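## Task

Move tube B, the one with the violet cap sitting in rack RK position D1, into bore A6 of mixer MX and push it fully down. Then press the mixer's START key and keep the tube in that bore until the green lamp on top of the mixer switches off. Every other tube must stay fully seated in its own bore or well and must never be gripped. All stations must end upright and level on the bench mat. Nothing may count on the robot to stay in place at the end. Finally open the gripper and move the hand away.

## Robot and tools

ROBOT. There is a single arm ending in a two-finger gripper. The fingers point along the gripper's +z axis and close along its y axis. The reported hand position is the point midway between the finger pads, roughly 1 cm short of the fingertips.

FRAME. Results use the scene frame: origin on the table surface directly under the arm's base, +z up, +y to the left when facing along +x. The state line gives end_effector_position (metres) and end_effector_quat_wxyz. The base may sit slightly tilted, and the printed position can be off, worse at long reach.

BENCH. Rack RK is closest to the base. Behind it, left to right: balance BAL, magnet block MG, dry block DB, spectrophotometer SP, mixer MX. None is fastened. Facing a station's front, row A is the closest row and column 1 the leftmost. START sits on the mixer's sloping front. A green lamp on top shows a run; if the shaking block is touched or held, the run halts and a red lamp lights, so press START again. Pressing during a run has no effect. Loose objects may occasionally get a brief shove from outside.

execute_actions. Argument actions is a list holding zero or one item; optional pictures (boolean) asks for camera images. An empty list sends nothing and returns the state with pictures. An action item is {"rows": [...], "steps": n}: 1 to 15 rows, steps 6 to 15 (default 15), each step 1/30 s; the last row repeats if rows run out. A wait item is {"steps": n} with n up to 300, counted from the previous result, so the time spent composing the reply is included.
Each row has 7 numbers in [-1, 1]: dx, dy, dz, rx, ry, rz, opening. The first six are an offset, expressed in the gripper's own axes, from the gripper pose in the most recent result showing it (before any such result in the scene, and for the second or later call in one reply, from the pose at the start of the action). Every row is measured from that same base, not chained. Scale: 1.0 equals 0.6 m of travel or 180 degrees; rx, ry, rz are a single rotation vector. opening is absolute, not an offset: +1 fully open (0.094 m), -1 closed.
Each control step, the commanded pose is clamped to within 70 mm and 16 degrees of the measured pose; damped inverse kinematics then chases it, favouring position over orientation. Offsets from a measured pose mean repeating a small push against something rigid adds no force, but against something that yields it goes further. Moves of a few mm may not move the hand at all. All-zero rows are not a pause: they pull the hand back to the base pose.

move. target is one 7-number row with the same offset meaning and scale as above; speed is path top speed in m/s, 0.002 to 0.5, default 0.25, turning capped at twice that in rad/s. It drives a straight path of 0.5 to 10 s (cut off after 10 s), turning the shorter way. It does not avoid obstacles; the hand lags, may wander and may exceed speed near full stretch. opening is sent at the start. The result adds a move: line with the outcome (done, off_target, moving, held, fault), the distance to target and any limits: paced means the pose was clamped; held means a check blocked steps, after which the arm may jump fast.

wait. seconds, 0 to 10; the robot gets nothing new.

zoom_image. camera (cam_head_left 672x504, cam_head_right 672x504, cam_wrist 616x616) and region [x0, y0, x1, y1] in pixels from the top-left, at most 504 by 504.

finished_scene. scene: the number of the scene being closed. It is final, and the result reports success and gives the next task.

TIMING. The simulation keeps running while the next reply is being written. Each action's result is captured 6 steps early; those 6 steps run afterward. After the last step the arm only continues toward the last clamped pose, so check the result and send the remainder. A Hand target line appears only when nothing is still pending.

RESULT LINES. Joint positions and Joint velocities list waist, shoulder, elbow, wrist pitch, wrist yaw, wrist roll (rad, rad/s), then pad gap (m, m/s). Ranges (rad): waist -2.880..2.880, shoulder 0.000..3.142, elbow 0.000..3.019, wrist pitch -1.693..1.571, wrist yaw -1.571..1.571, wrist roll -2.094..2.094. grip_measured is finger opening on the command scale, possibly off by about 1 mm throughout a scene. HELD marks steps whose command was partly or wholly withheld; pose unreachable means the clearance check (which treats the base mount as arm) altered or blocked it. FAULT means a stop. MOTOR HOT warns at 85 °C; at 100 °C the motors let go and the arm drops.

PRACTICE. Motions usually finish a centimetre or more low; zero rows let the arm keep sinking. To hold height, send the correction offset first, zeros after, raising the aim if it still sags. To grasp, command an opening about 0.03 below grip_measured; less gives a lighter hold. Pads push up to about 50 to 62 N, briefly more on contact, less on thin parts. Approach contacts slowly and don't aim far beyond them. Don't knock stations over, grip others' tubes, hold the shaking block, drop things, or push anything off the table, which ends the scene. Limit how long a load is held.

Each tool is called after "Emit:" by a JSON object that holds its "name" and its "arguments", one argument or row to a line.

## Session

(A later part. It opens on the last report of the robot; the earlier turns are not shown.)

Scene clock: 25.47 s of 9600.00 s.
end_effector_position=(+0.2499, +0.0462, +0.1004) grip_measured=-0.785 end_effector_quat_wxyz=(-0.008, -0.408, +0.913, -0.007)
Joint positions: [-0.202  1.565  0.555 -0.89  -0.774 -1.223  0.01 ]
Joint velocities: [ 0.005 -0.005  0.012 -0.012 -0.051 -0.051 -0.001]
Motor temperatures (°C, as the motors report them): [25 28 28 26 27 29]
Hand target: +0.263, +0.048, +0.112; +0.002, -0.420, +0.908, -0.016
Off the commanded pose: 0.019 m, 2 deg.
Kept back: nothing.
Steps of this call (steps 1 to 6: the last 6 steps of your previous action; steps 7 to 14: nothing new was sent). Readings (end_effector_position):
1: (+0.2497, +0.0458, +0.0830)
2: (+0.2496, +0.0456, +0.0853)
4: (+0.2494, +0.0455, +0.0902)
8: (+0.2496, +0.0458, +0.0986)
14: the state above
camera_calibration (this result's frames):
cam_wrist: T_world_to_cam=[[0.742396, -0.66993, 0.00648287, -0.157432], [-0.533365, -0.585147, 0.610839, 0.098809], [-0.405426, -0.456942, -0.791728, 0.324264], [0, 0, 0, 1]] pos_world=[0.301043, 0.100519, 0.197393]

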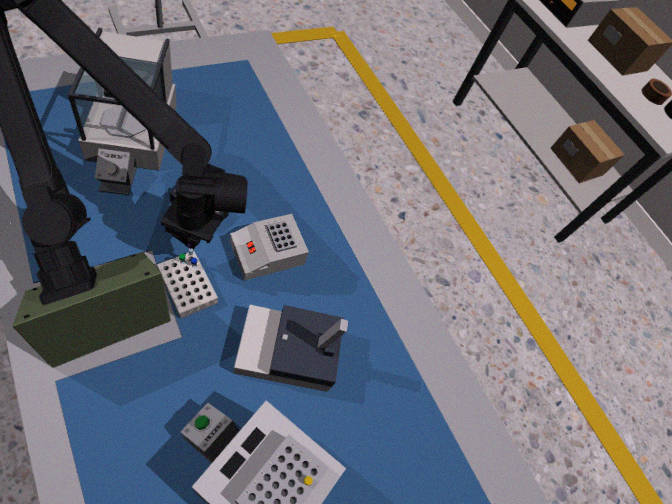

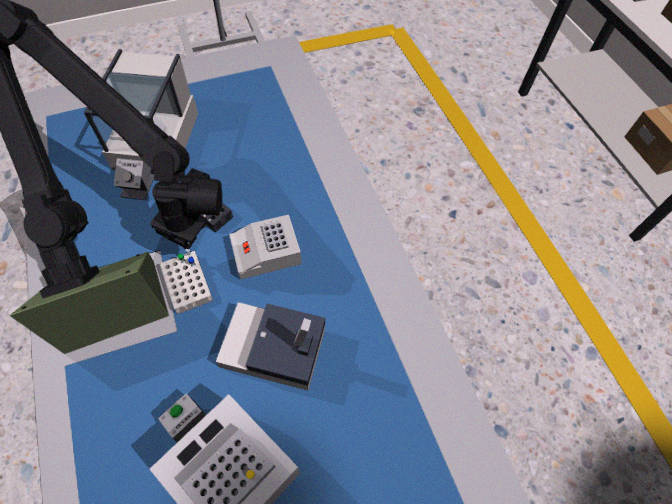

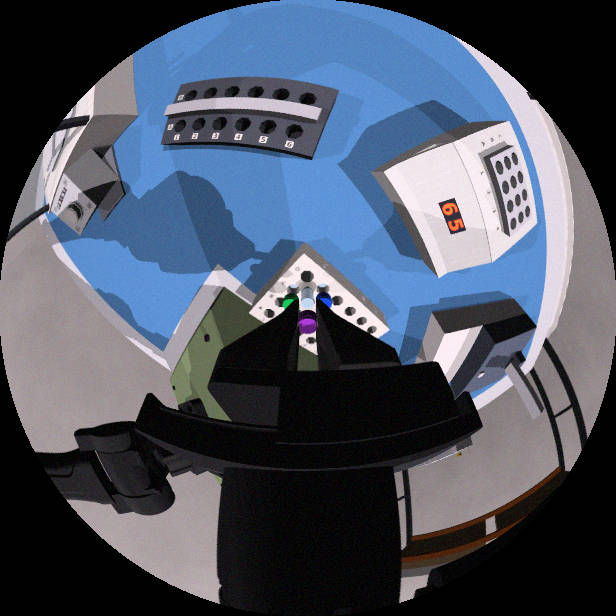

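Emit:
{"name": "move", "arguments": {
  "target": [0.0138, -0.0455, -0.267, 0.0, 0.0, 0.139, -0.81],
  "speed": 0.2
}}

Scene clock: 28.43 s of 9600.00 s.
end_effector_position=(+0.2553, +0.0245, +0.2495) grip_measured=-0.785 end_effector_quat_wxyz=(-0.014, -0.205, +0.979, -0.007)
Joint positions: [-0.565  1.565  0.849 -1.469 -0.596 -1.224  0.01 ]
Joint velocities: [-0.005  0.005  0.002 -0.002  0.037  0.007 -0.001]
Motor temperatures (°C, as the motors report them): [25 28 28 26 27 29]
Hand target: +0.264, +0.022, +0.262; -0.009, -0.199, +0.980, -0.012
Off the commanded pose: 0.016 m, 1 deg.
Kept back: nothing.
move: off_target
camera_calibration (this result's frames):
cam_wrist: T_world_to_cam=[[0.396303, -0.918084, 0.0080728, -0.0828413], [-0.72287, -0.306591, 0.619242, 0.0372987], [-0.566041, -0.251243, -0.785159, 0.468944], [0, 0, 0, 1]] pos_world=[0.325234, 0.0531992, 0.345768]

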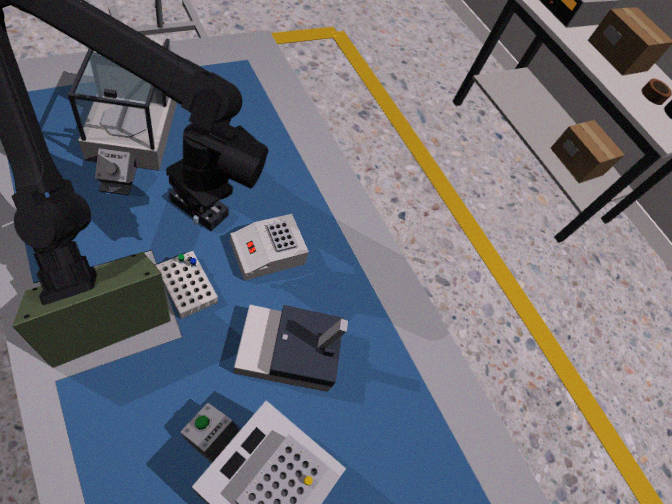

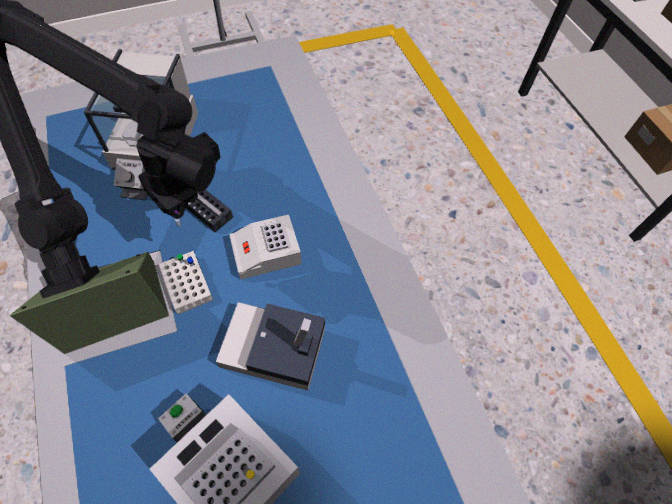

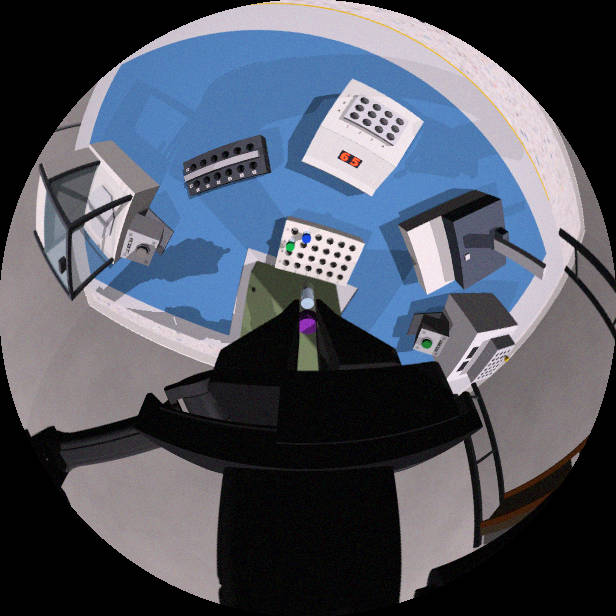

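Emit:
{"name": "move", "arguments": {
  "target": [0.397, -0.637, -0.017, -0.0025, -0.0096, 0.225, -0.81],
  "speed": 0.25
}}

Scene clock: 31.00 s of 9600.00 s.
end_effector_position=(+0.1716, -0.4108, +0.2501) grip_measured=-0.785 end_effector_quat_wxyz=(-0.007, +0.148, +0.989, +0.005)
Joint positions: [-1.177  2.63   1.57  -1.349 -0.206 -1.017  0.01 ]
Joint velocities: [ 0.015 -0.005 -0.002 -0.012 -0.051 -0.022 -0.001]
Motor temperatures (°C, as the motors report them): [25 28 29 26 27 29]
Hand target: +0.177, -0.422, +0.267; -0.001, +0.152, +0.988, -0.009
Off the commanded pose: 0.029 m, 2 deg.
Kept back: nothing.
move: off_target
camera_calibration (this result's frames):
cam_wrist: T_world_to_cam=[[-0.298059, -0.954526, -0.00639101, -0.341502], [-0.759228, 0.233007, 0.607684, 0.0737814], [-0.578561, 0.185978, -0.794153, 0.496607], [0, 0, 0, 1]] pos_world=[0.241547, -0.435522, 0.347364]

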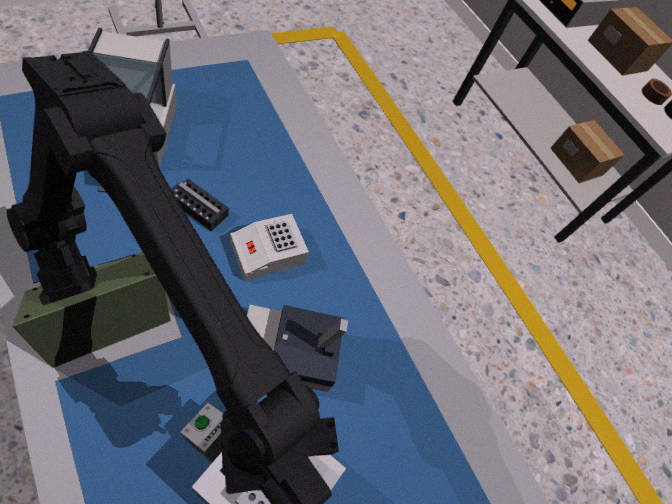

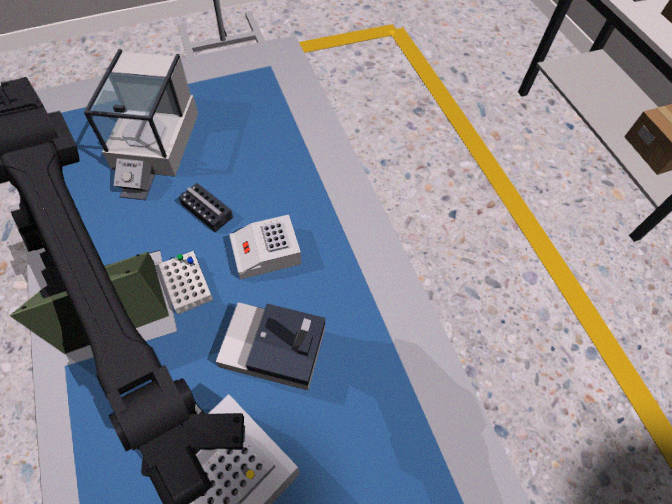

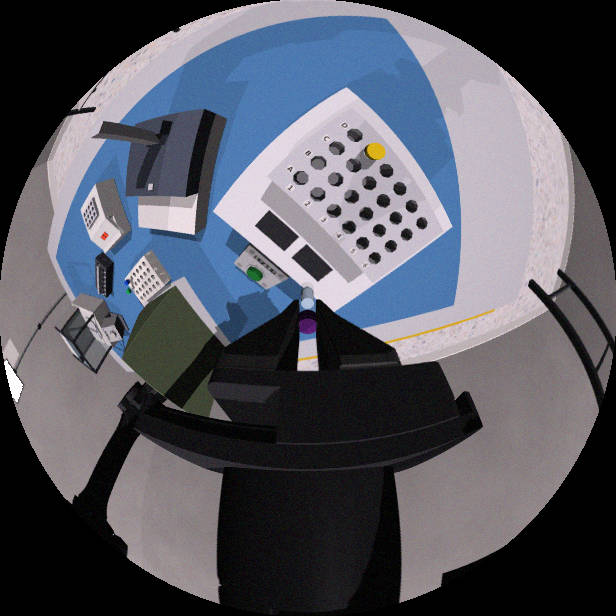

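Emit:
{"name": "zoom_image", "arguments": {
  "camera": "cam_wrist",
  "region": [220, 100, 460, 340]
}}

Region (220, 100, 460, 340) of cam_wrist's 616x616 image, scaled by 2.100, with more detail than that image has.

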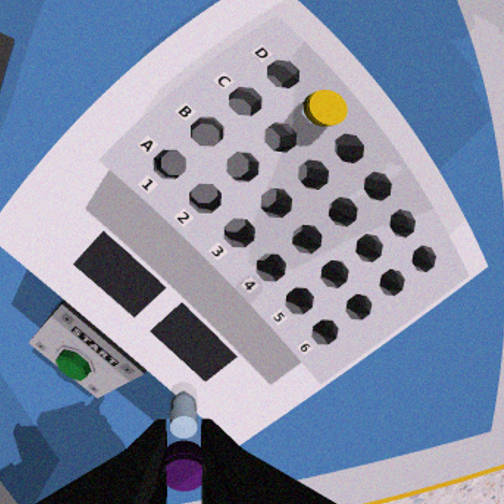

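Emit:
{"name": "execute_actions", "arguments": {
  "actions": [
    {"rows": [[-0.014, -0.015, -0.033, 0.008, -0.004, 0, -0.81], [-0.014, -0.015, -0.038, 0.008, -0.004, 0, -0.81], [-0.014, -0.015, -0.043, 0.008, -0.004, 0, -0.81], [-0.014, -0.015, -0.048, 0.008, -0.004, 0, -0.81], [-0.016, -0.020, -0.053, 0.008, -0.004, 0, -0.81], [-0.019, -0.027, -0.057, 0.008, -0.004, 0, -0.81], [-0.022, -0.035, -0.060, 0.008, -0.004, 0, -0.81], [-0.026, -0.045, -0.060, 0.008, -0.004, 0, -0.81], [-0.030, -0.055, -0.060, 0.008, -0.004, 0, -0.81], [-0.034, -0.065, -0.060, 0.008, -0.004, 0, -0.81], [-0.038, -0.075, -0.060, 0.008, -0.004, 0, -0.81], [-0.042, -0.085, -0.060, 0.008, -0.004, 0, -0.81], [-0.046, -0.095, -0.060, 0.008, -0.004, 0, -0.81], [-0.049, -0.103, -0.060, 0.008, -0.004, 0, -0.81], [-0.051, -0.108, -0.060, 0.008, -0.004, 0, -0.81]], "steps": 15}
  ]
}}

Emit:
{"name": "execute_actions", "arguments": {
  "actions": [
    {"steps": 20}
  ],
  "pictures": true
}}

Emit:
{"name": "zoom_image", "arguments": {
  "camera": "cam_wrist",
  "region": [220, 160, 400, 340]
}}

Scene clock: 32.77 s of 9600.00 s.
end_effector_position=(+0.1752, -0.4183, +0.2679) grip_measured=-0.785 end_effector_quat_wxyz=(-0.013, +0.150, +0.989, +0.003)
Joint positions: [-1.177  2.643  1.637 -1.406 -0.193 -1.015  0.01 ]
Joint velocities: [-0.015  0.23   0.686 -0.212 -0.037  0.022 -0.001]
Motor temperatures (°C, as the motors report them): [25 28 29 26 27 29]
Steps of this call (steps 1 to 44: nothing new was sent; steps 45 to 53: the first 9 steps of this action). Readings (end_effector_position):
45: (+0.1713, -0.4105, +0.2501)
46: (+0.1710, -0.4099, +0.2504)
48: (+0.1705, -0.4084, +0.2516)
52: (+0.1733, -0.4133, +0.2633)
53: the state above

Scene clock: 33.43 s of 9600.00 s.
end_effector_position=(+0.1799, -0.4713, +0.2667) grip_measured=-0.785 end_effector_quat_wxyz=(-0.010, +0.153, +0.988, -0.001)
Joint positions: [-1.193  2.782  1.834 -1.457 -0.185 -1.018  0.01 ]
Joint velocities: [ 0.005 -0.005 -0.002 -0.012  0.007  0.007 -0.001]
Motor temperatures (°C, as the motors report them): [25 28 29 26 27 29]
Hand target: +0.180, -0.480, +0.284; -0.002, +0.149, +0.989, -0.012
Off the commanded pose: 0.021 m, 1 deg.
Kept back: nothing.
Steps of this call (steps 1 to 6: the last 6 steps of your previous action; steps 7 to 20: nothing new was sent). Readings (end_effector_position):
1: (+0.1776, -0.4245, +0.2724)
2: (+0.1799, -0.4319, +0.2764)
4: (+0.1840, -0.4471, +0.2824)
8: (+0.1859, -0.4701, +0.2809)
20: the state above
camera_calibration (this result's frames):
cam_wrist: T_world_to_cam=[[-0.306077, -0.951995, 0.00467352, -0.397042], [-0.753105, 0.245128, 0.610529, 0.0879657], [-0.582366, 0.183349, -0.79198, 0.524834], [0, 0, 0, 1]] pos_world=[0.250368, -0.495772, 0.363808]

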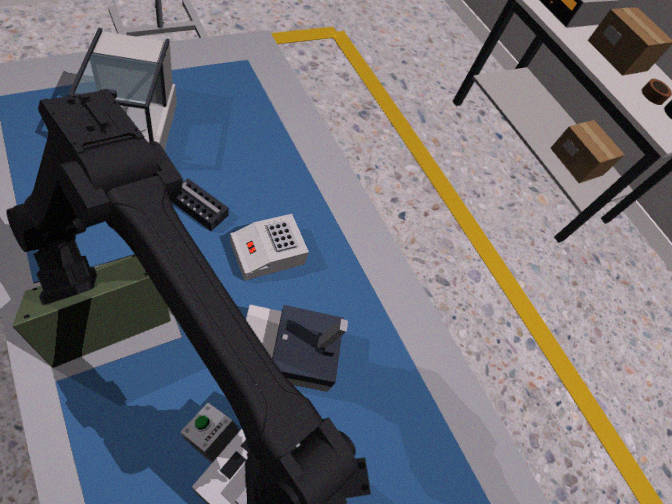

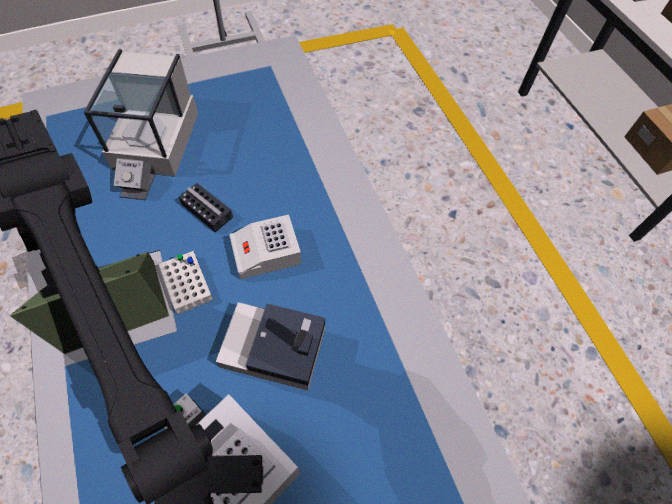

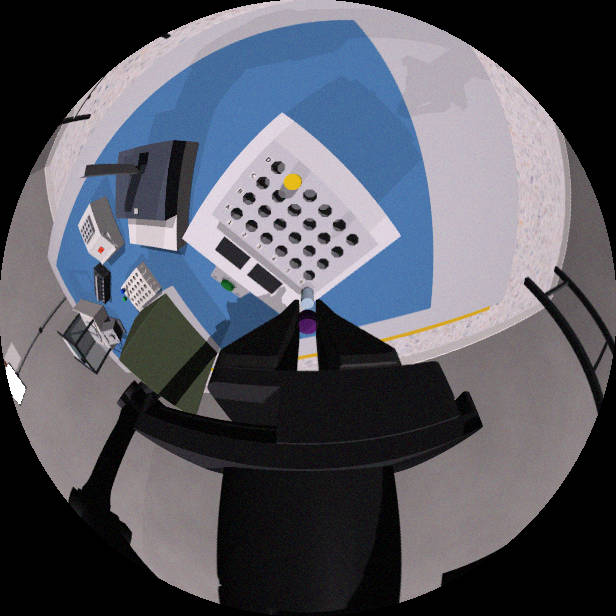

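Region (220, 160, 400, 340) of cam_wrist's 616x616 image, scaled by 2.800, with more detail than that image has.

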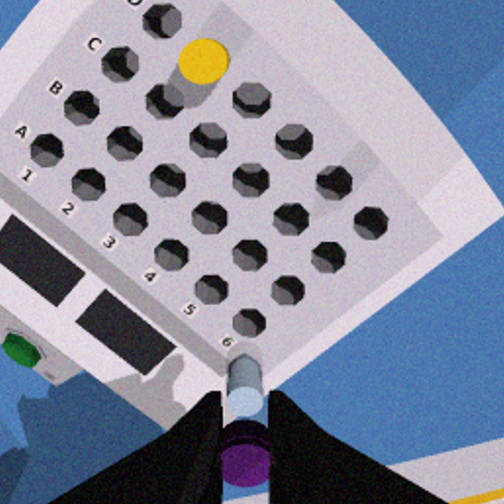

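Emit:
{"name": "execute_actions", "arguments": {
  "actions": [
    {"rows": [[-0.003, -0.0146, -0.026, 0.006, -0.0065, -0.0025, -0.81], [-0.002, -0.0149, -0.024, 0.006, -0.007, -0.0025, -0.81], [-0.001, -0.0152, -0.022, 0.006, -0.0075, -0.0025, -0.81], [0.000, -0.0155, -0.020, 0.006, -0.008, -0.0025, -0.81], [0.001, -0.0158, -0.018, 0.006, -0.0085, -0.0025, -0.81], [0.002, -0.0161, -0.016, 0.006, -0.009, -0.0025, -0.81], [0.003, -0.0164, -0.014, 0.006, -0.0095, -0.0025, -0.81], [0.004, -0.0167, -0.012, 0.006, -0.010, -0.0025, -0.81], [0.005, -0.017, -0.010, 0.006, -0.0105, -0.0025, -0.81], [0.006, -0.0172, -0.008, 0.006, -0.0105, -0.0025, -0.81], [0.007, -0.0174, -0.006, 0.006, -0.0105, -0.0025, -0.81], [0.008, -0.0174, -0.004, 0.006, -0.0105, -0.0025, -0.81], [0.0084, -0.0174, -0.002, 0.006, -0.0105, -0.0025, -0.81]], "steps": 15}
  ]
}}

Emit:
{"name": "execute_actions", "arguments": {
  "actions": [
    {"steps": 18}
  ],
  "pictures": true
}}

Emit:
{"name": "zoom_image", "arguments": {
  "camera": "cam_wrist",
  "region": [240, 210, 380, 350]
}}

Scene clock: 35.00 s of 9600.00 s.
end_effector_position=(+0.1793, -0.4717, +0.2669) grip_measured=-0.785 end_effector_quat_wxyz=(-0.009, +0.151, +0.988, -0.001)
Joint positions: [-1.194  2.782  1.834 -1.456 -0.184 -1.022  0.01 ]
Joint velocities: [-0.015 -0.015 -0.032  0.046 -0.022 -0.095  0.   ]
Motor temperatures (°C, as the motors report them): [25 28 30 26 27 29]
Steps of this call (steps 1 to 38: nothing new was sent; steps 39 to 47: the first 9 steps of this action). Readings (end_effector_position):
39: (+0.1799, -0.4714, +0.2667)
40: (+0.1799, -0.4714, +0.2667)
42: (+0.1799, -0.4714, +0.2667)
46: (+0.1795, -0.4715, +0.2668)
47: the state above

Scene clock: 35.60 s of 9600.00 s.
end_effector_position=(+0.1745, -0.4726, +0.2616) grip_measured=-0.785 end_effector_quat_wxyz=(-0.006, +0.152, +0.988, -0.001)
Joint positions: [-1.203  2.782  1.817 -1.438 -0.184 -1.025  0.01 ]
Joint velocities: [-0.015 -0.005 -0.002 -0.002 -0.007  0.051 -0.   ]
Motor temperatures (°C, as the motors report them): [25 28 30 26 27 29]
Hand target: +0.172, -0.480, +0.268; +0.004, +0.149, +0.989, -0.013
Off the commanded pose: 0.010 m, 2 deg.
Kept back: nothing.
Steps of this call (steps 1 to 6: the last 6 steps of your previous action; steps 7 to 18: nothing new was sent). Readings (end_effector_position):
1: (+0.1789, -0.4724, +0.2669)
2: (+0.1786, -0.4729, +0.2665)
4: (+0.1773, -0.4734, +0.2650)
8: (+0.1747, -0.4725, +0.2618)
18: the state above
camera_calibration (this result's frames):
cam_wrist: T_world_to_cam=[[-0.305037, -0.952332, 0.00395473, -0.400055], [-0.75799, 0.245298, 0.604383, 0.0898845], [-0.576544, 0.181362, -0.796684, 0.517117], [0, 0, 0, 1]] pos_world=[0.24424, -0.496819, 0.359236]

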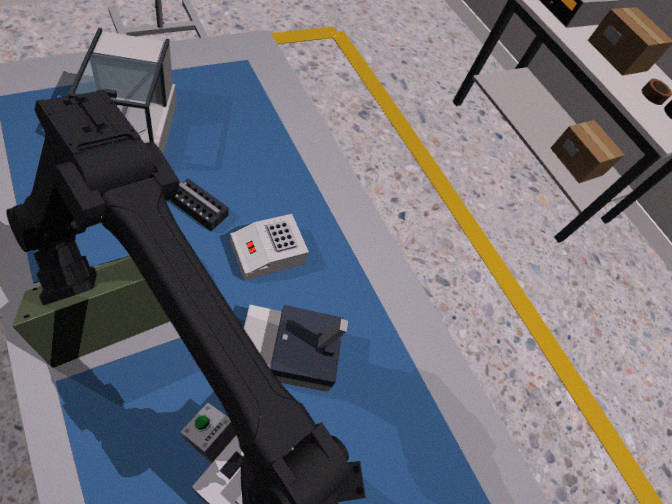

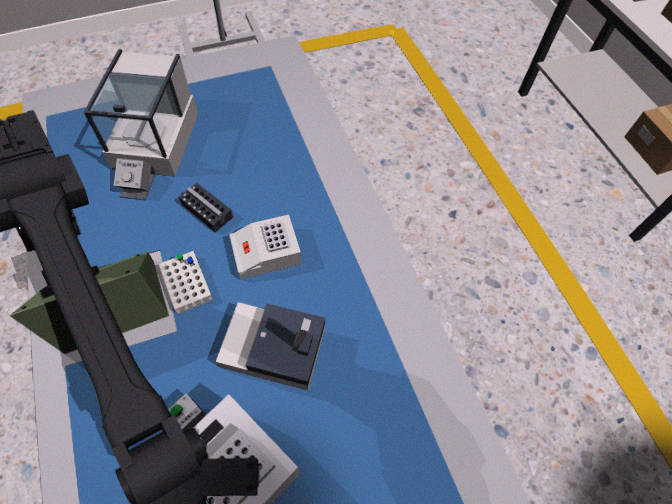

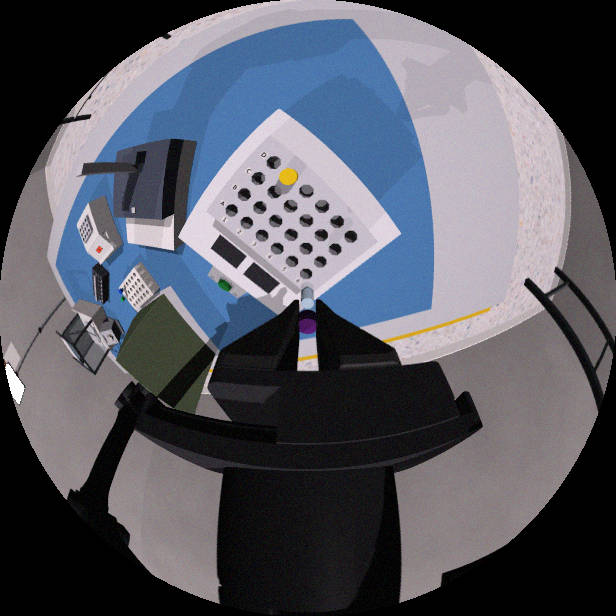

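Region (240, 210, 380, 350) of cam_wrist's 616x616 image, scaled by 3.600, with more detail than that image has.

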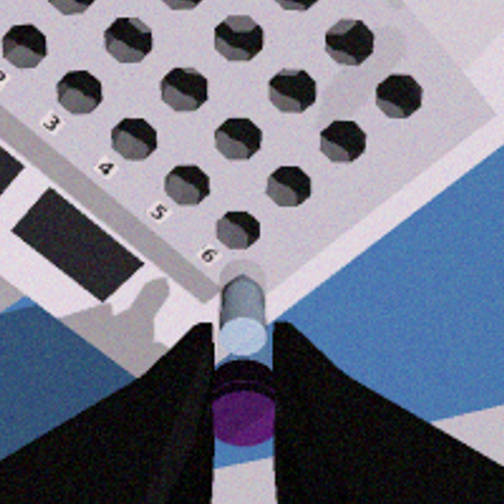

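Emit:
{"name": "execute_actions", "arguments": {
  "actions": [
    {"rows": [[0.000, -0.013, -0.009, 0.0066, -0.0075, -0.002, -0.81], [0.000, -0.0128, -0.007, 0.0066, -0.0075, -0.002, -0.81], [0.0005, -0.0126, -0.005, 0.0066, -0.0075, -0.002, -0.81], [0.0005, -0.0124, -0.003, 0.0066, -0.0075, -0.002, -0.81], [0.001, -0.0122, -0.001, 0.0066, -0.0075, -0.002, -0.81], [0.001, -0.012, 0.001, 0.0066, -0.0075, -0.002, -0.81], [0.0015, -0.0118, 0.003, 0.0066, -0.0075, -0.002, -0.81], [0.0015, -0.0116, 0.005, 0.0066, -0.0075, -0.002, -0.81], [0.002, -0.0114, 0.007, 0.0066, -0.0075, -0.002, -0.81], [0.002, -0.0113, 0.009, 0.0066, -0.0075, -0.002, -0.81], [0.002, -0.0113, 0.011, 0.0066, -0.0075, -0.002, -0.81], [0.002, -0.0113, 0.013, 0.0066, -0.0075, -0.002, -0.81], [0.002, -0.0113, 0.015, 0.0066, -0.0075, -0.002, -0.81], [0.002, -0.0113, 0.0165, 0.0066, -0.0075, -0.002, -0.81]], "steps": 15}
  ]
}}

Emit:
{"name": "execute_actions", "arguments": {
  "actions": [
    {"steps": 18}
  ],
  "pictures": true
}}

Emit:
{"name": "zoom_image", "arguments": {
  "camera": "cam_wrist",
  "region": [240, 210, 380, 350]
}}

Scene clock: 36.47 s of 9600.00 s.
end_effector_position=(+0.1732, -0.4728, +0.2551) grip_measured=-0.785 end_effector_quat_wxyz=(-0.005, +0.152, +0.988, -0.002)
Joint positions: [-1.203  2.782  1.8   -1.417 -0.184 -1.025  0.01 ]
Joint velocities: [-0.015 -0.005 -0.12   0.081 -0.037 -0.022 -0.   ]
Motor temperatures (°C, as the motors report them): [25 28 30 26 27 29]
Steps of this call (steps 1 to 17: nothing new was sent; steps 18 to 26: the first 9 steps of this action). Readings (end_effector_position):
18: (+0.1745, -0.4726, +0.2616)
19: (+0.1745, -0.4727, +0.2616)
21: (+0.1745, -0.4734, +0.2609)
25: (+0.1736, -0.4731, +0.2565)
26: the state above

Scene clock: 37.07 s of 9600.00 s.
end_effector_position=(+0.1718, -0.4720, +0.2479) grip_measured=-0.785 end_effector_quat_wxyz=(-0.005, +0.152, +0.988, -0.002)
Joint positions: [-1.203  2.782  1.78  -1.397 -0.185 -1.025  0.01 ]
Joint velocities: [-0.005 -0.005  0.002 -0.007 -0.11  -0.081  0.001]
Motor temperatures (°C, as the motors report them): [25 28 30 26 27 29]
Hand target: +0.171, -0.478, +0.252; +0.004, +0.149, +0.989, -0.013
Off the commanded pose: 0.008 m, 2 deg.
Kept back: nothing.
Steps of this call (steps 1 to 6: the last 6 steps of your previous action; steps 7 to 18: nothing new was sent). Readings (end_effector_position):
1: (+0.1728, -0.4725, +0.2537)
2: (+0.1725, -0.4722, +0.2524)
4: (+0.1721, -0.4719, +0.2503)
8: (+0.1717, -0.4719, +0.2480)
18: the state above
camera_calibration (this result's frames):
cam_wrist: T_world_to_cam=[[-0.304341, -0.952541, 0.00654586, -0.401115], [-0.759381, 0.246763, 0.602037, 0.0974419], [-0.57508, 0.178254, -0.798442, 0.503222], [0, 0, 0, 1]] pos_world=[0.241312, -0.495825, 0.345755]

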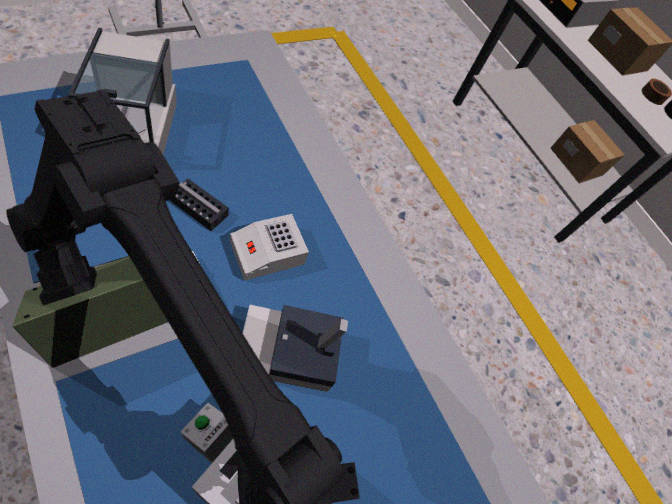

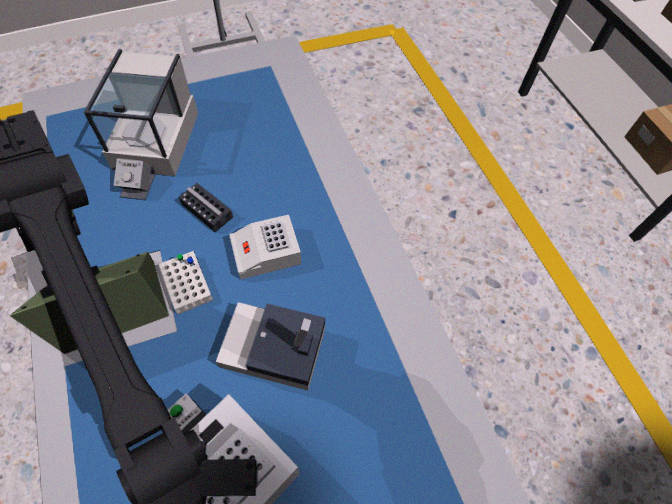

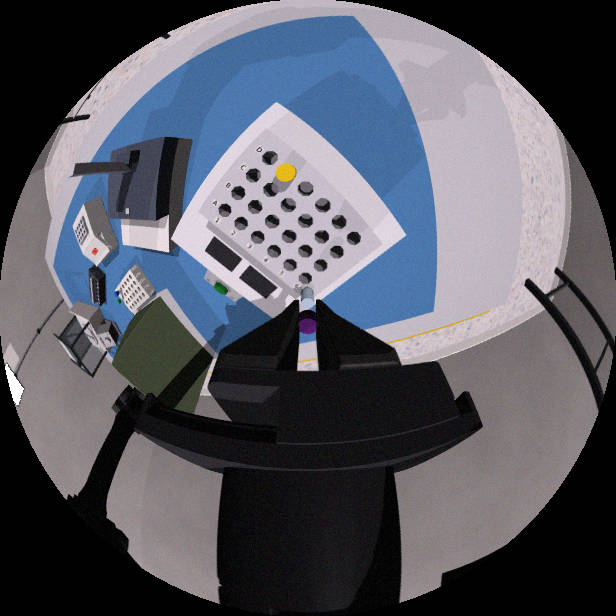

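Region (240, 210, 380, 350) of cam_wrist's 616x616 image, scaled by 3.600, with more detail than that image has.

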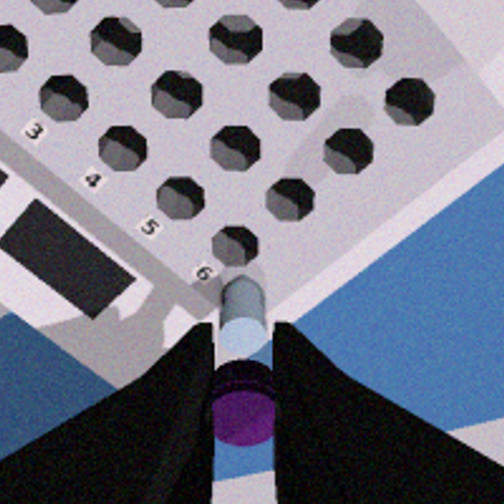

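Emit:
{"name": "execute_actions", "arguments": {
  "actions": [
    {"rows": [[-0.003, -0.0095, -0.0068, 0.006, -0.0068, -0.002, -0.81], [-0.004, -0.009, -0.006, 0.006, -0.0068, -0.002, -0.81], [-0.005, -0.0085, -0.005, 0.006, -0.0068, -0.002, -0.81], [-0.006, -0.008, -0.004, 0.006, -0.0068, -0.002, -0.81], [-0.007, -0.0075, -0.003, 0.006, -0.0068, -0.002, -0.81], [-0.008, -0.007, -0.002, 0.006, -0.0068, -0.002, -0.81], [-0.009, -0.0062, -0.001, 0.006, -0.0068, -0.002, -0.81], [-0.0098, -0.0055, 0.000, 0.006, -0.0068, -0.002, -0.81], [-0.0098, -0.005, 0.001, 0.006, -0.0068, -0.002, -0.81]], "steps": 12}
  ]
}}

Emit:
{"name": "execute_actions", "arguments": {
  "actions": [
    {"steps": 16}
  ],
  "pictures": true
}}

Emit:
{"name": "zoom_image", "arguments": {
  "camera": "cam_wrist",
  "region": [240, 210, 380, 350]
}}

Scene clock: 37.77 s of 9600.00 s.
end_effector_position=(+0.1728, -0.4728, +0.2475) grip_measured=-0.785 end_effector_quat_wxyz=(-0.001, +0.151, +0.988, -0.003)
Joint positions: [-1.203  2.782  1.779 -1.391 -0.191 -1.025  0.01 ]
Joint velocities: [ 0.005 -0.024 -0.022  0.046 -0.051  0.066 -0.   ]
Motor temperatures (°C, as the motors report them): [25 28 30 26 27 29]
Steps of this call (steps 1 to 15: nothing new was sent; steps 16 to 21: the first 6 steps of this action). Readings (end_effector_position):
16: (+0.1718, -0.4720, +0.2479)
17: (+0.1720, -0.4721, +0.2479)
19: (+0.1724, -0.4725, +0.2479)
21: the state above

Scene clock: 38.30 s of 9600.00 s.
end_effector_position=(+0.1725, -0.4717, +0.2441) grip_measured=-0.785 end_effector_quat_wxyz=(-0.000, +0.151, +0.988, -0.002)
Joint positions: [-1.203  2.782  1.77  -1.384 -0.194 -1.025  0.01 ]
Joint velocities: [-0.005 -0.005  0.002 -0.017 -0.022 -0.066 -0.001]
Motor temperatures (°C, as the motors report them): [25 28 30 26 27 29]
Hand target: +0.176, -0.477, +0.247; +0.004, +0.148, +0.989, -0.013
Off the commanded pose: 0.007 m, 1 deg.
Kept back: nothing.
Steps of this call (steps 1 to 6: the last 6 steps of your previous action; steps 7 to 16: nothing new was sent). Readings (end_effector_position):
1: (+0.1730, -0.4728, +0.2472)
2: (+0.1730, -0.4727, +0.2466)
4: (+0.1728, -0.4723, +0.2454)
8: (+0.1724, -0.4716, +0.2441)
16: the state above
camera_calibration (this result's frames):
cam_wrist: T_world_to_cam=[[-0.303949, -0.95268, 0.00387395, -0.400056], [-0.764915, 0.246463, 0.595114, 0.102688], [-0.567908, 0.177921, -0.803632, 0.5004], [0, 0, 0, 1]] pos_world=[0.241132, -0.495466, 0.342577]

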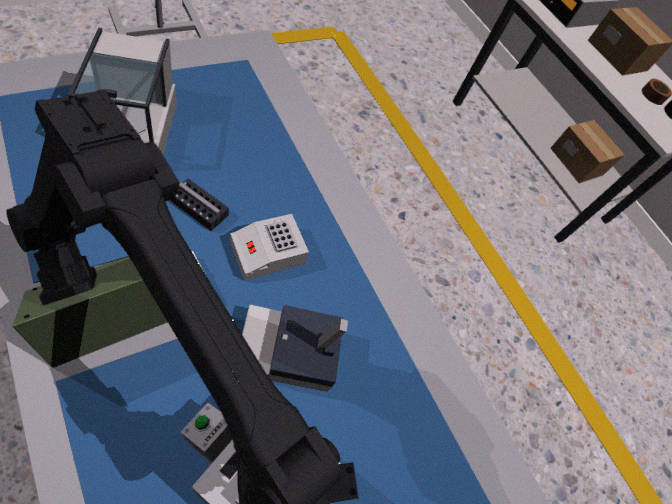

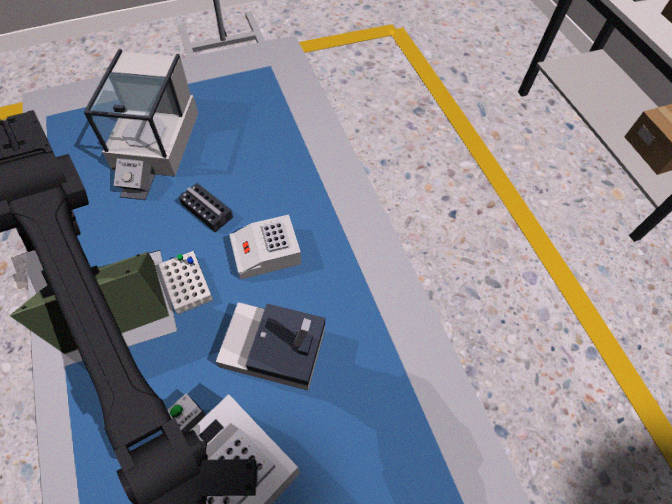

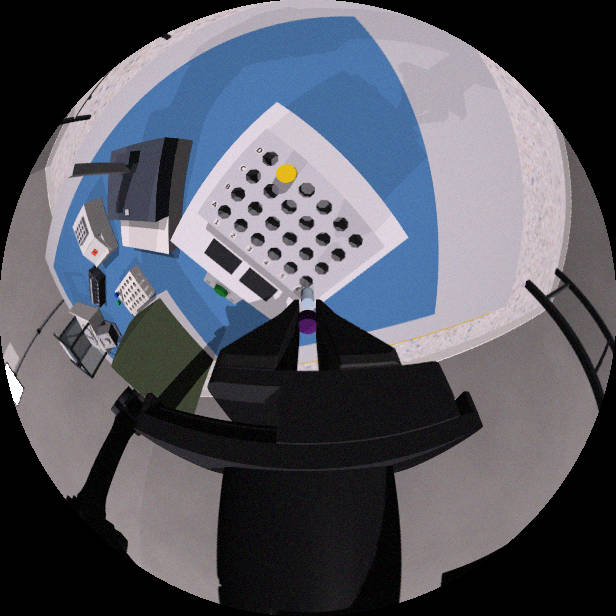

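Region (240, 210, 380, 350) of cam_wrist's 616x616 image, scaled by 3.600, with more detail than that image has.

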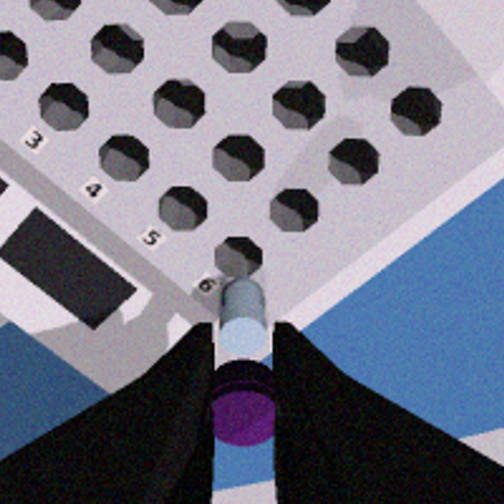

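Emit:
{"name": "execute_actions", "arguments": {
  "actions": [
    {"rows": [[-0.0082, -0.0062, -0.004, 0.0065, -0.0036, -0.002, -0.81], [-0.0083, -0.0058, -0.003, 0.0065, -0.0036, -0.002, -0.81], [-0.0084, -0.0054, -0.002, 0.0065, -0.0036, -0.002, -0.81], [-0.0085, -0.005, -0.001, 0.0065, -0.0036, -0.002, -0.81], [-0.0086, -0.0046, 0.000, 0.0065, -0.0036, -0.002, -0.81], [-0.0087, -0.0042, 0.001, 0.0065, -0.0036, -0.002, -0.81], [-0.0088, -0.0038, 0.002, 0.0065, -0.0036, -0.002, -0.81], [-0.0089, -0.0038, 0.003, 0.0065, -0.0036, -0.002, -0.81], [-0.009, -0.0038, 0.004, 0.0065, -0.0036, -0.002, -0.81], [-0.009, -0.0038, 0.005, 0.0065, -0.0036, -0.002, -0.81]], "steps": 12}
  ]
}}

Emit:
{"name": "execute_actions", "arguments": {
  "actions": [
    {"steps": 16}
  ],
  "pictures": true
}}

Emit:
{"name": "zoom_image", "arguments": {
  "camera": "cam_wrist",
  "region": [260, 240, 360, 340]
}}

Scene clock: 39.67 s of 9600.00 s.
end_effector_position=(+0.1724, -0.4720, +0.2430) grip_measured=-0.785 end_effector_quat_wxyz=(+0.000, +0.151, +0.988, -0.002)
Joint positions: [-1.203  2.782  1.767 -1.379 -0.195 -1.025  0.01 ]
Joint velocities: [-0.005  0.005 -0.037  0.037  0.007  0.022 -0.001]
Motor temperatures (°C, as the motors report them): [25 28 30 26 27 29]
Steps of this call (steps 1 to 35: nothing new was sent; steps 36 to 41: the first 6 steps of this action). Readings (end_effector_position):
36: (+0.1725, -0.4717, +0.2441)
37: (+0.1725, -0.4717, +0.2441)
39: (+0.1725, -0.4719, +0.2439)
41: the state above

Scene clock: 40.20 s of 9600.00 s.
end_effector_position=(+0.1716, -0.4708, +0.2389) grip_measured=-0.785 end_effector_quat_wxyz=(+0.001, +0.152, +0.988, -0.001)
Joint positions: [-1.203  2.782  1.756 -1.371 -0.197 -1.025  0.01 ]
Joint velocities: [-0.005 -0.005 -0.007  0.007 -0.066 -0.007 -0.   ]
Motor temperatures (°C, as the motors report them): [25 29 30 26 27 29]
Hand target: +0.177, -0.475, +0.241; +0.004, +0.148, +0.989, -0.013
Off the commanded pose: 0.007 m, 1 deg.
Kept back: nothing.
Steps of this call (steps 1 to 6: the last 6 steps of your previous action; steps 7 to 16: nothing new was sent). Readings (end_effector_position):
1: (+0.1723, -0.4718, +0.2423)
2: (+0.1721, -0.4714, +0.2414)
4: (+0.1718, -0.4710, +0.2400)
8: (+0.1715, -0.4706, +0.2389)
16: the state above
camera_calibration (this result's frames):
cam_wrist: T_world_to_cam=[[-0.304021, -0.952662, 0.00235845, -0.399036], [-0.766167, 0.245975, 0.593705, 0.105193], [-0.56618, 0.178692, -0.80468, 0.495875], [0, 0, 0, 1]] pos_world=[0.240035, -0.49463, 0.337508]

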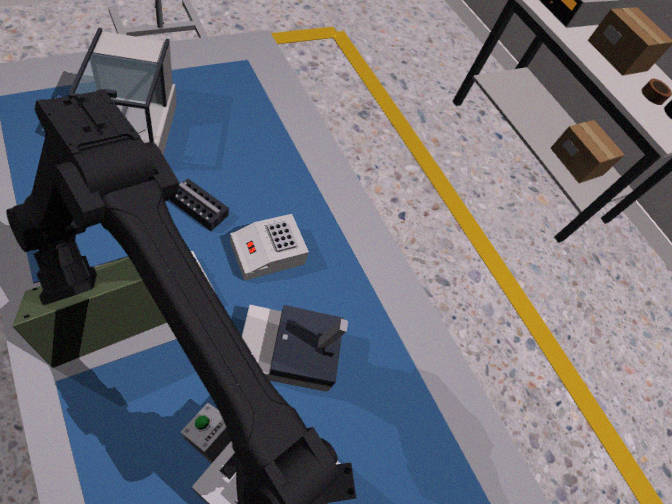

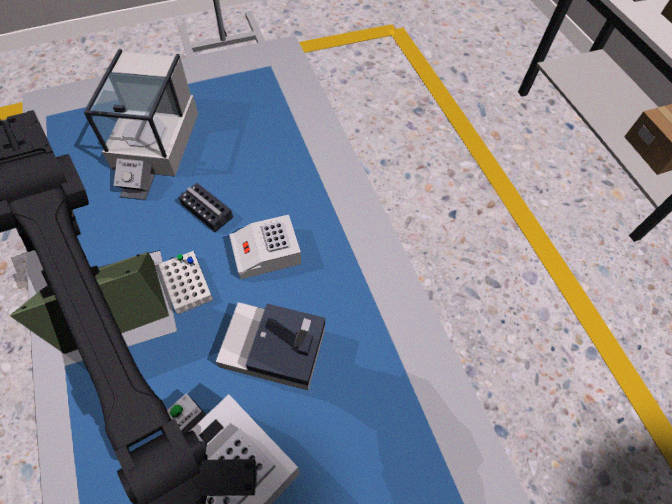

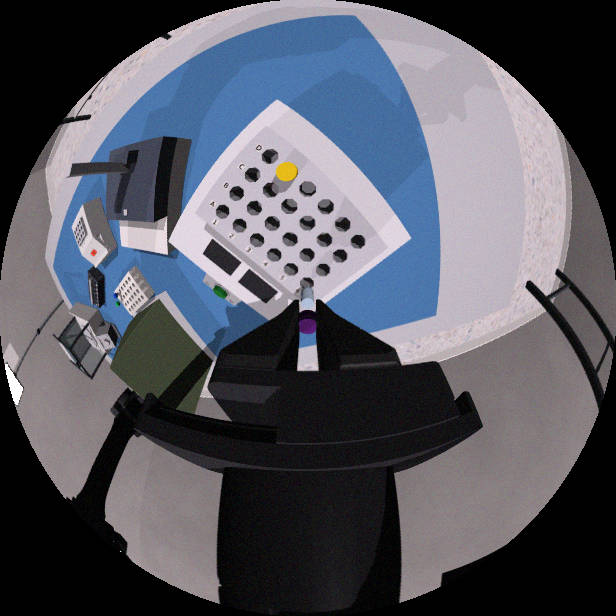

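Region (260, 240, 360, 340) of cam_wrist's 616x616 image, scaled by 5.040, with more detail than that image has.

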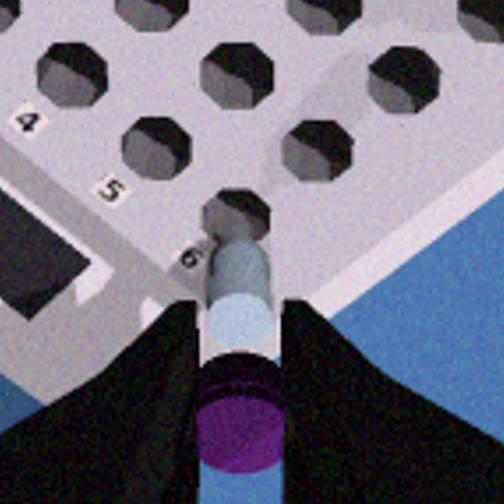

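Emit:
{"name": "execute_actions", "arguments": {
  "actions": [
    {"rows": [[-0.011, -0.0038, -0.0035, 0.007, -0.003, -0.0025, -0.81], [-0.0115, -0.0035, -0.0035, 0.007, -0.003, -0.0025, -0.81], [-0.012, -0.0032, -0.0035, 0.007, -0.003, -0.0025, -0.81], [-0.0125, -0.003, -0.0035, 0.007, -0.003, -0.0025, -0.81], [-0.013, -0.0027, -0.0035, 0.007, -0.003, -0.0025, -0.81], [-0.0135, -0.0025, -0.0035, 0.007, -0.003, -0.0025, -0.81], [-0.014, -0.0022, -0.0035, 0.007, -0.003, -0.0025, -0.81], [-0.0144, -0.002, -0.0035, 0.007, -0.003, -0.0025, -0.81]], "steps": 12}
  ]
}}

Emit:
{"name": "execute_actions", "arguments": {
  "actions": [
    {"steps": 14}
  ],
  "pictures": true
}}

Emit:
{"name": "zoom_image", "arguments": {
  "camera": "cam_wrist",
  "region": [260, 240, 360, 340]
}}

Scene clock: 40.83 s of 9600.00 s.
end_effector_position=(+0.1719, -0.4707, +0.2389) grip_measured=-0.785 end_effector_quat_wxyz=(+0.002, +0.152, +0.988, -0.001)
Joint positions: [-1.203  2.782  1.756 -1.371 -0.198 -1.025  0.01 ]
Joint velocities: [-0.015  0.005 -0.002 -0.007  0.007  0.037 -0.001]
Motor temperatures (°C, as the motors report them): [25 29 30 26 27 29]
Steps of this call (steps 1 to 13: nothing new was sent; steps 14 to 19: the first 6 steps of this action). Readings (end_effector_position):
14: (+0.1716, -0.4708, +0.2389)
15: (+0.1716, -0.4708, +0.2389)
17: (+0.1718, -0.4707, +0.2389)
19: the state above

Scene clock: 41.30 s of 9600.00 s.
end_effector_position=(+0.1736, -0.4702, +0.2385) grip_measured=-0.785 end_effector_quat_wxyz=(+0.001, +0.150, +0.989, -0.001)
Joint positions: [-1.199  2.782  1.756 -1.371 -0.2   -1.025  0.01 ]
Joint velocities: [-0.005  0.005  0.007 -0.007 -0.081  0.007 -0.   ]
Motor temperatures (°C, as the motors report them): [25 29 30 26 27 29]
Hand target: +0.179, -0.474, +0.241; +0.004, +0.148, +0.989, -0.013
Off the commanded pose: 0.008 m, 1 deg.
Kept back: nothing.
Steps of this call (steps 1 to 6: the last 6 steps of your previous action; steps 7 to 14: nothing new was sent). Readings (end_effector_position):
1: (+0.1722, -0.4706, +0.2389)
2: (+0.1724, -0.4706, +0.2388)
4: (+0.1729, -0.4704, +0.2387)
8: (+0.1736, -0.4702, +0.2385)
14: the state above
camera_calibration (this result's frames):
cam_wrist: T_world_to_cam=[[-0.301603, -0.953432, 0.00159989, -0.398441], [-0.767075, 0.243648, 0.593491, 0.105979], [-0.566243, 0.177772, -0.804839, 0.496224], [0, 0, 0, 1]] pos_world=[0.242107, -0.493922, 0.33712]

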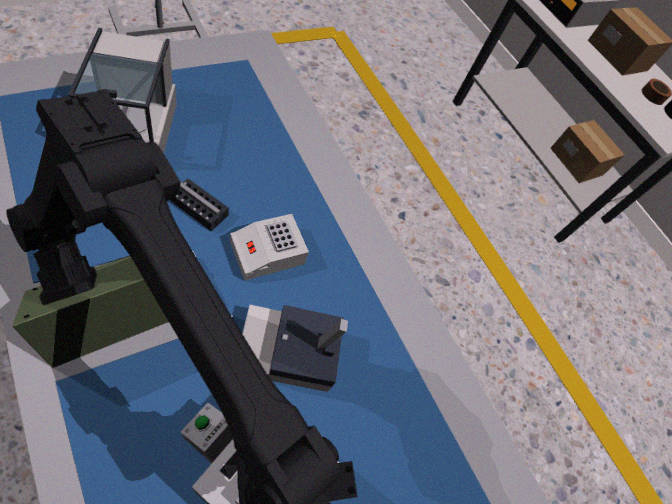

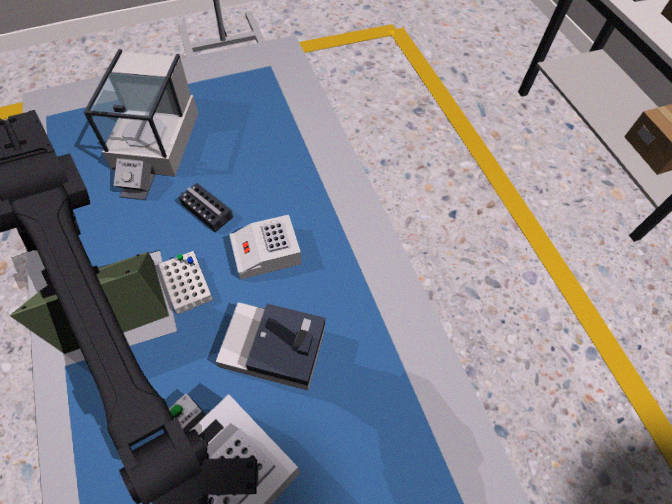

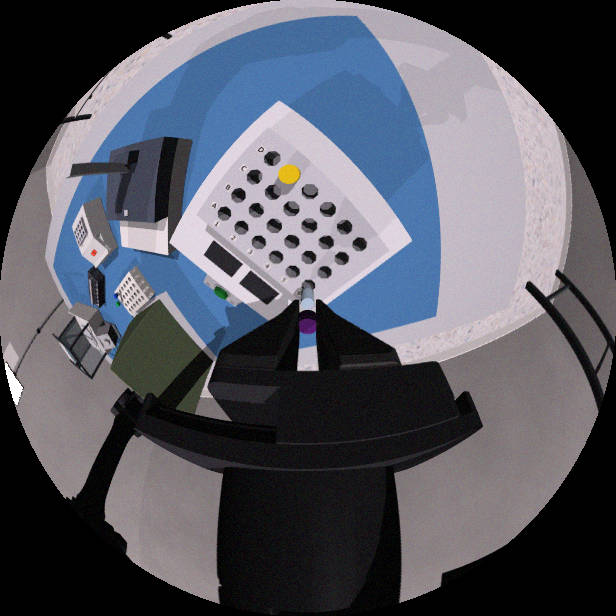

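Region (260, 240, 360, 340) of cam_wrist's 616x616 image, scaled by 5.040, with more detail than that image has.

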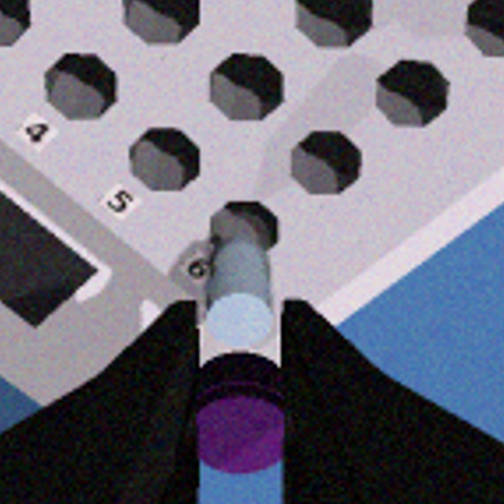

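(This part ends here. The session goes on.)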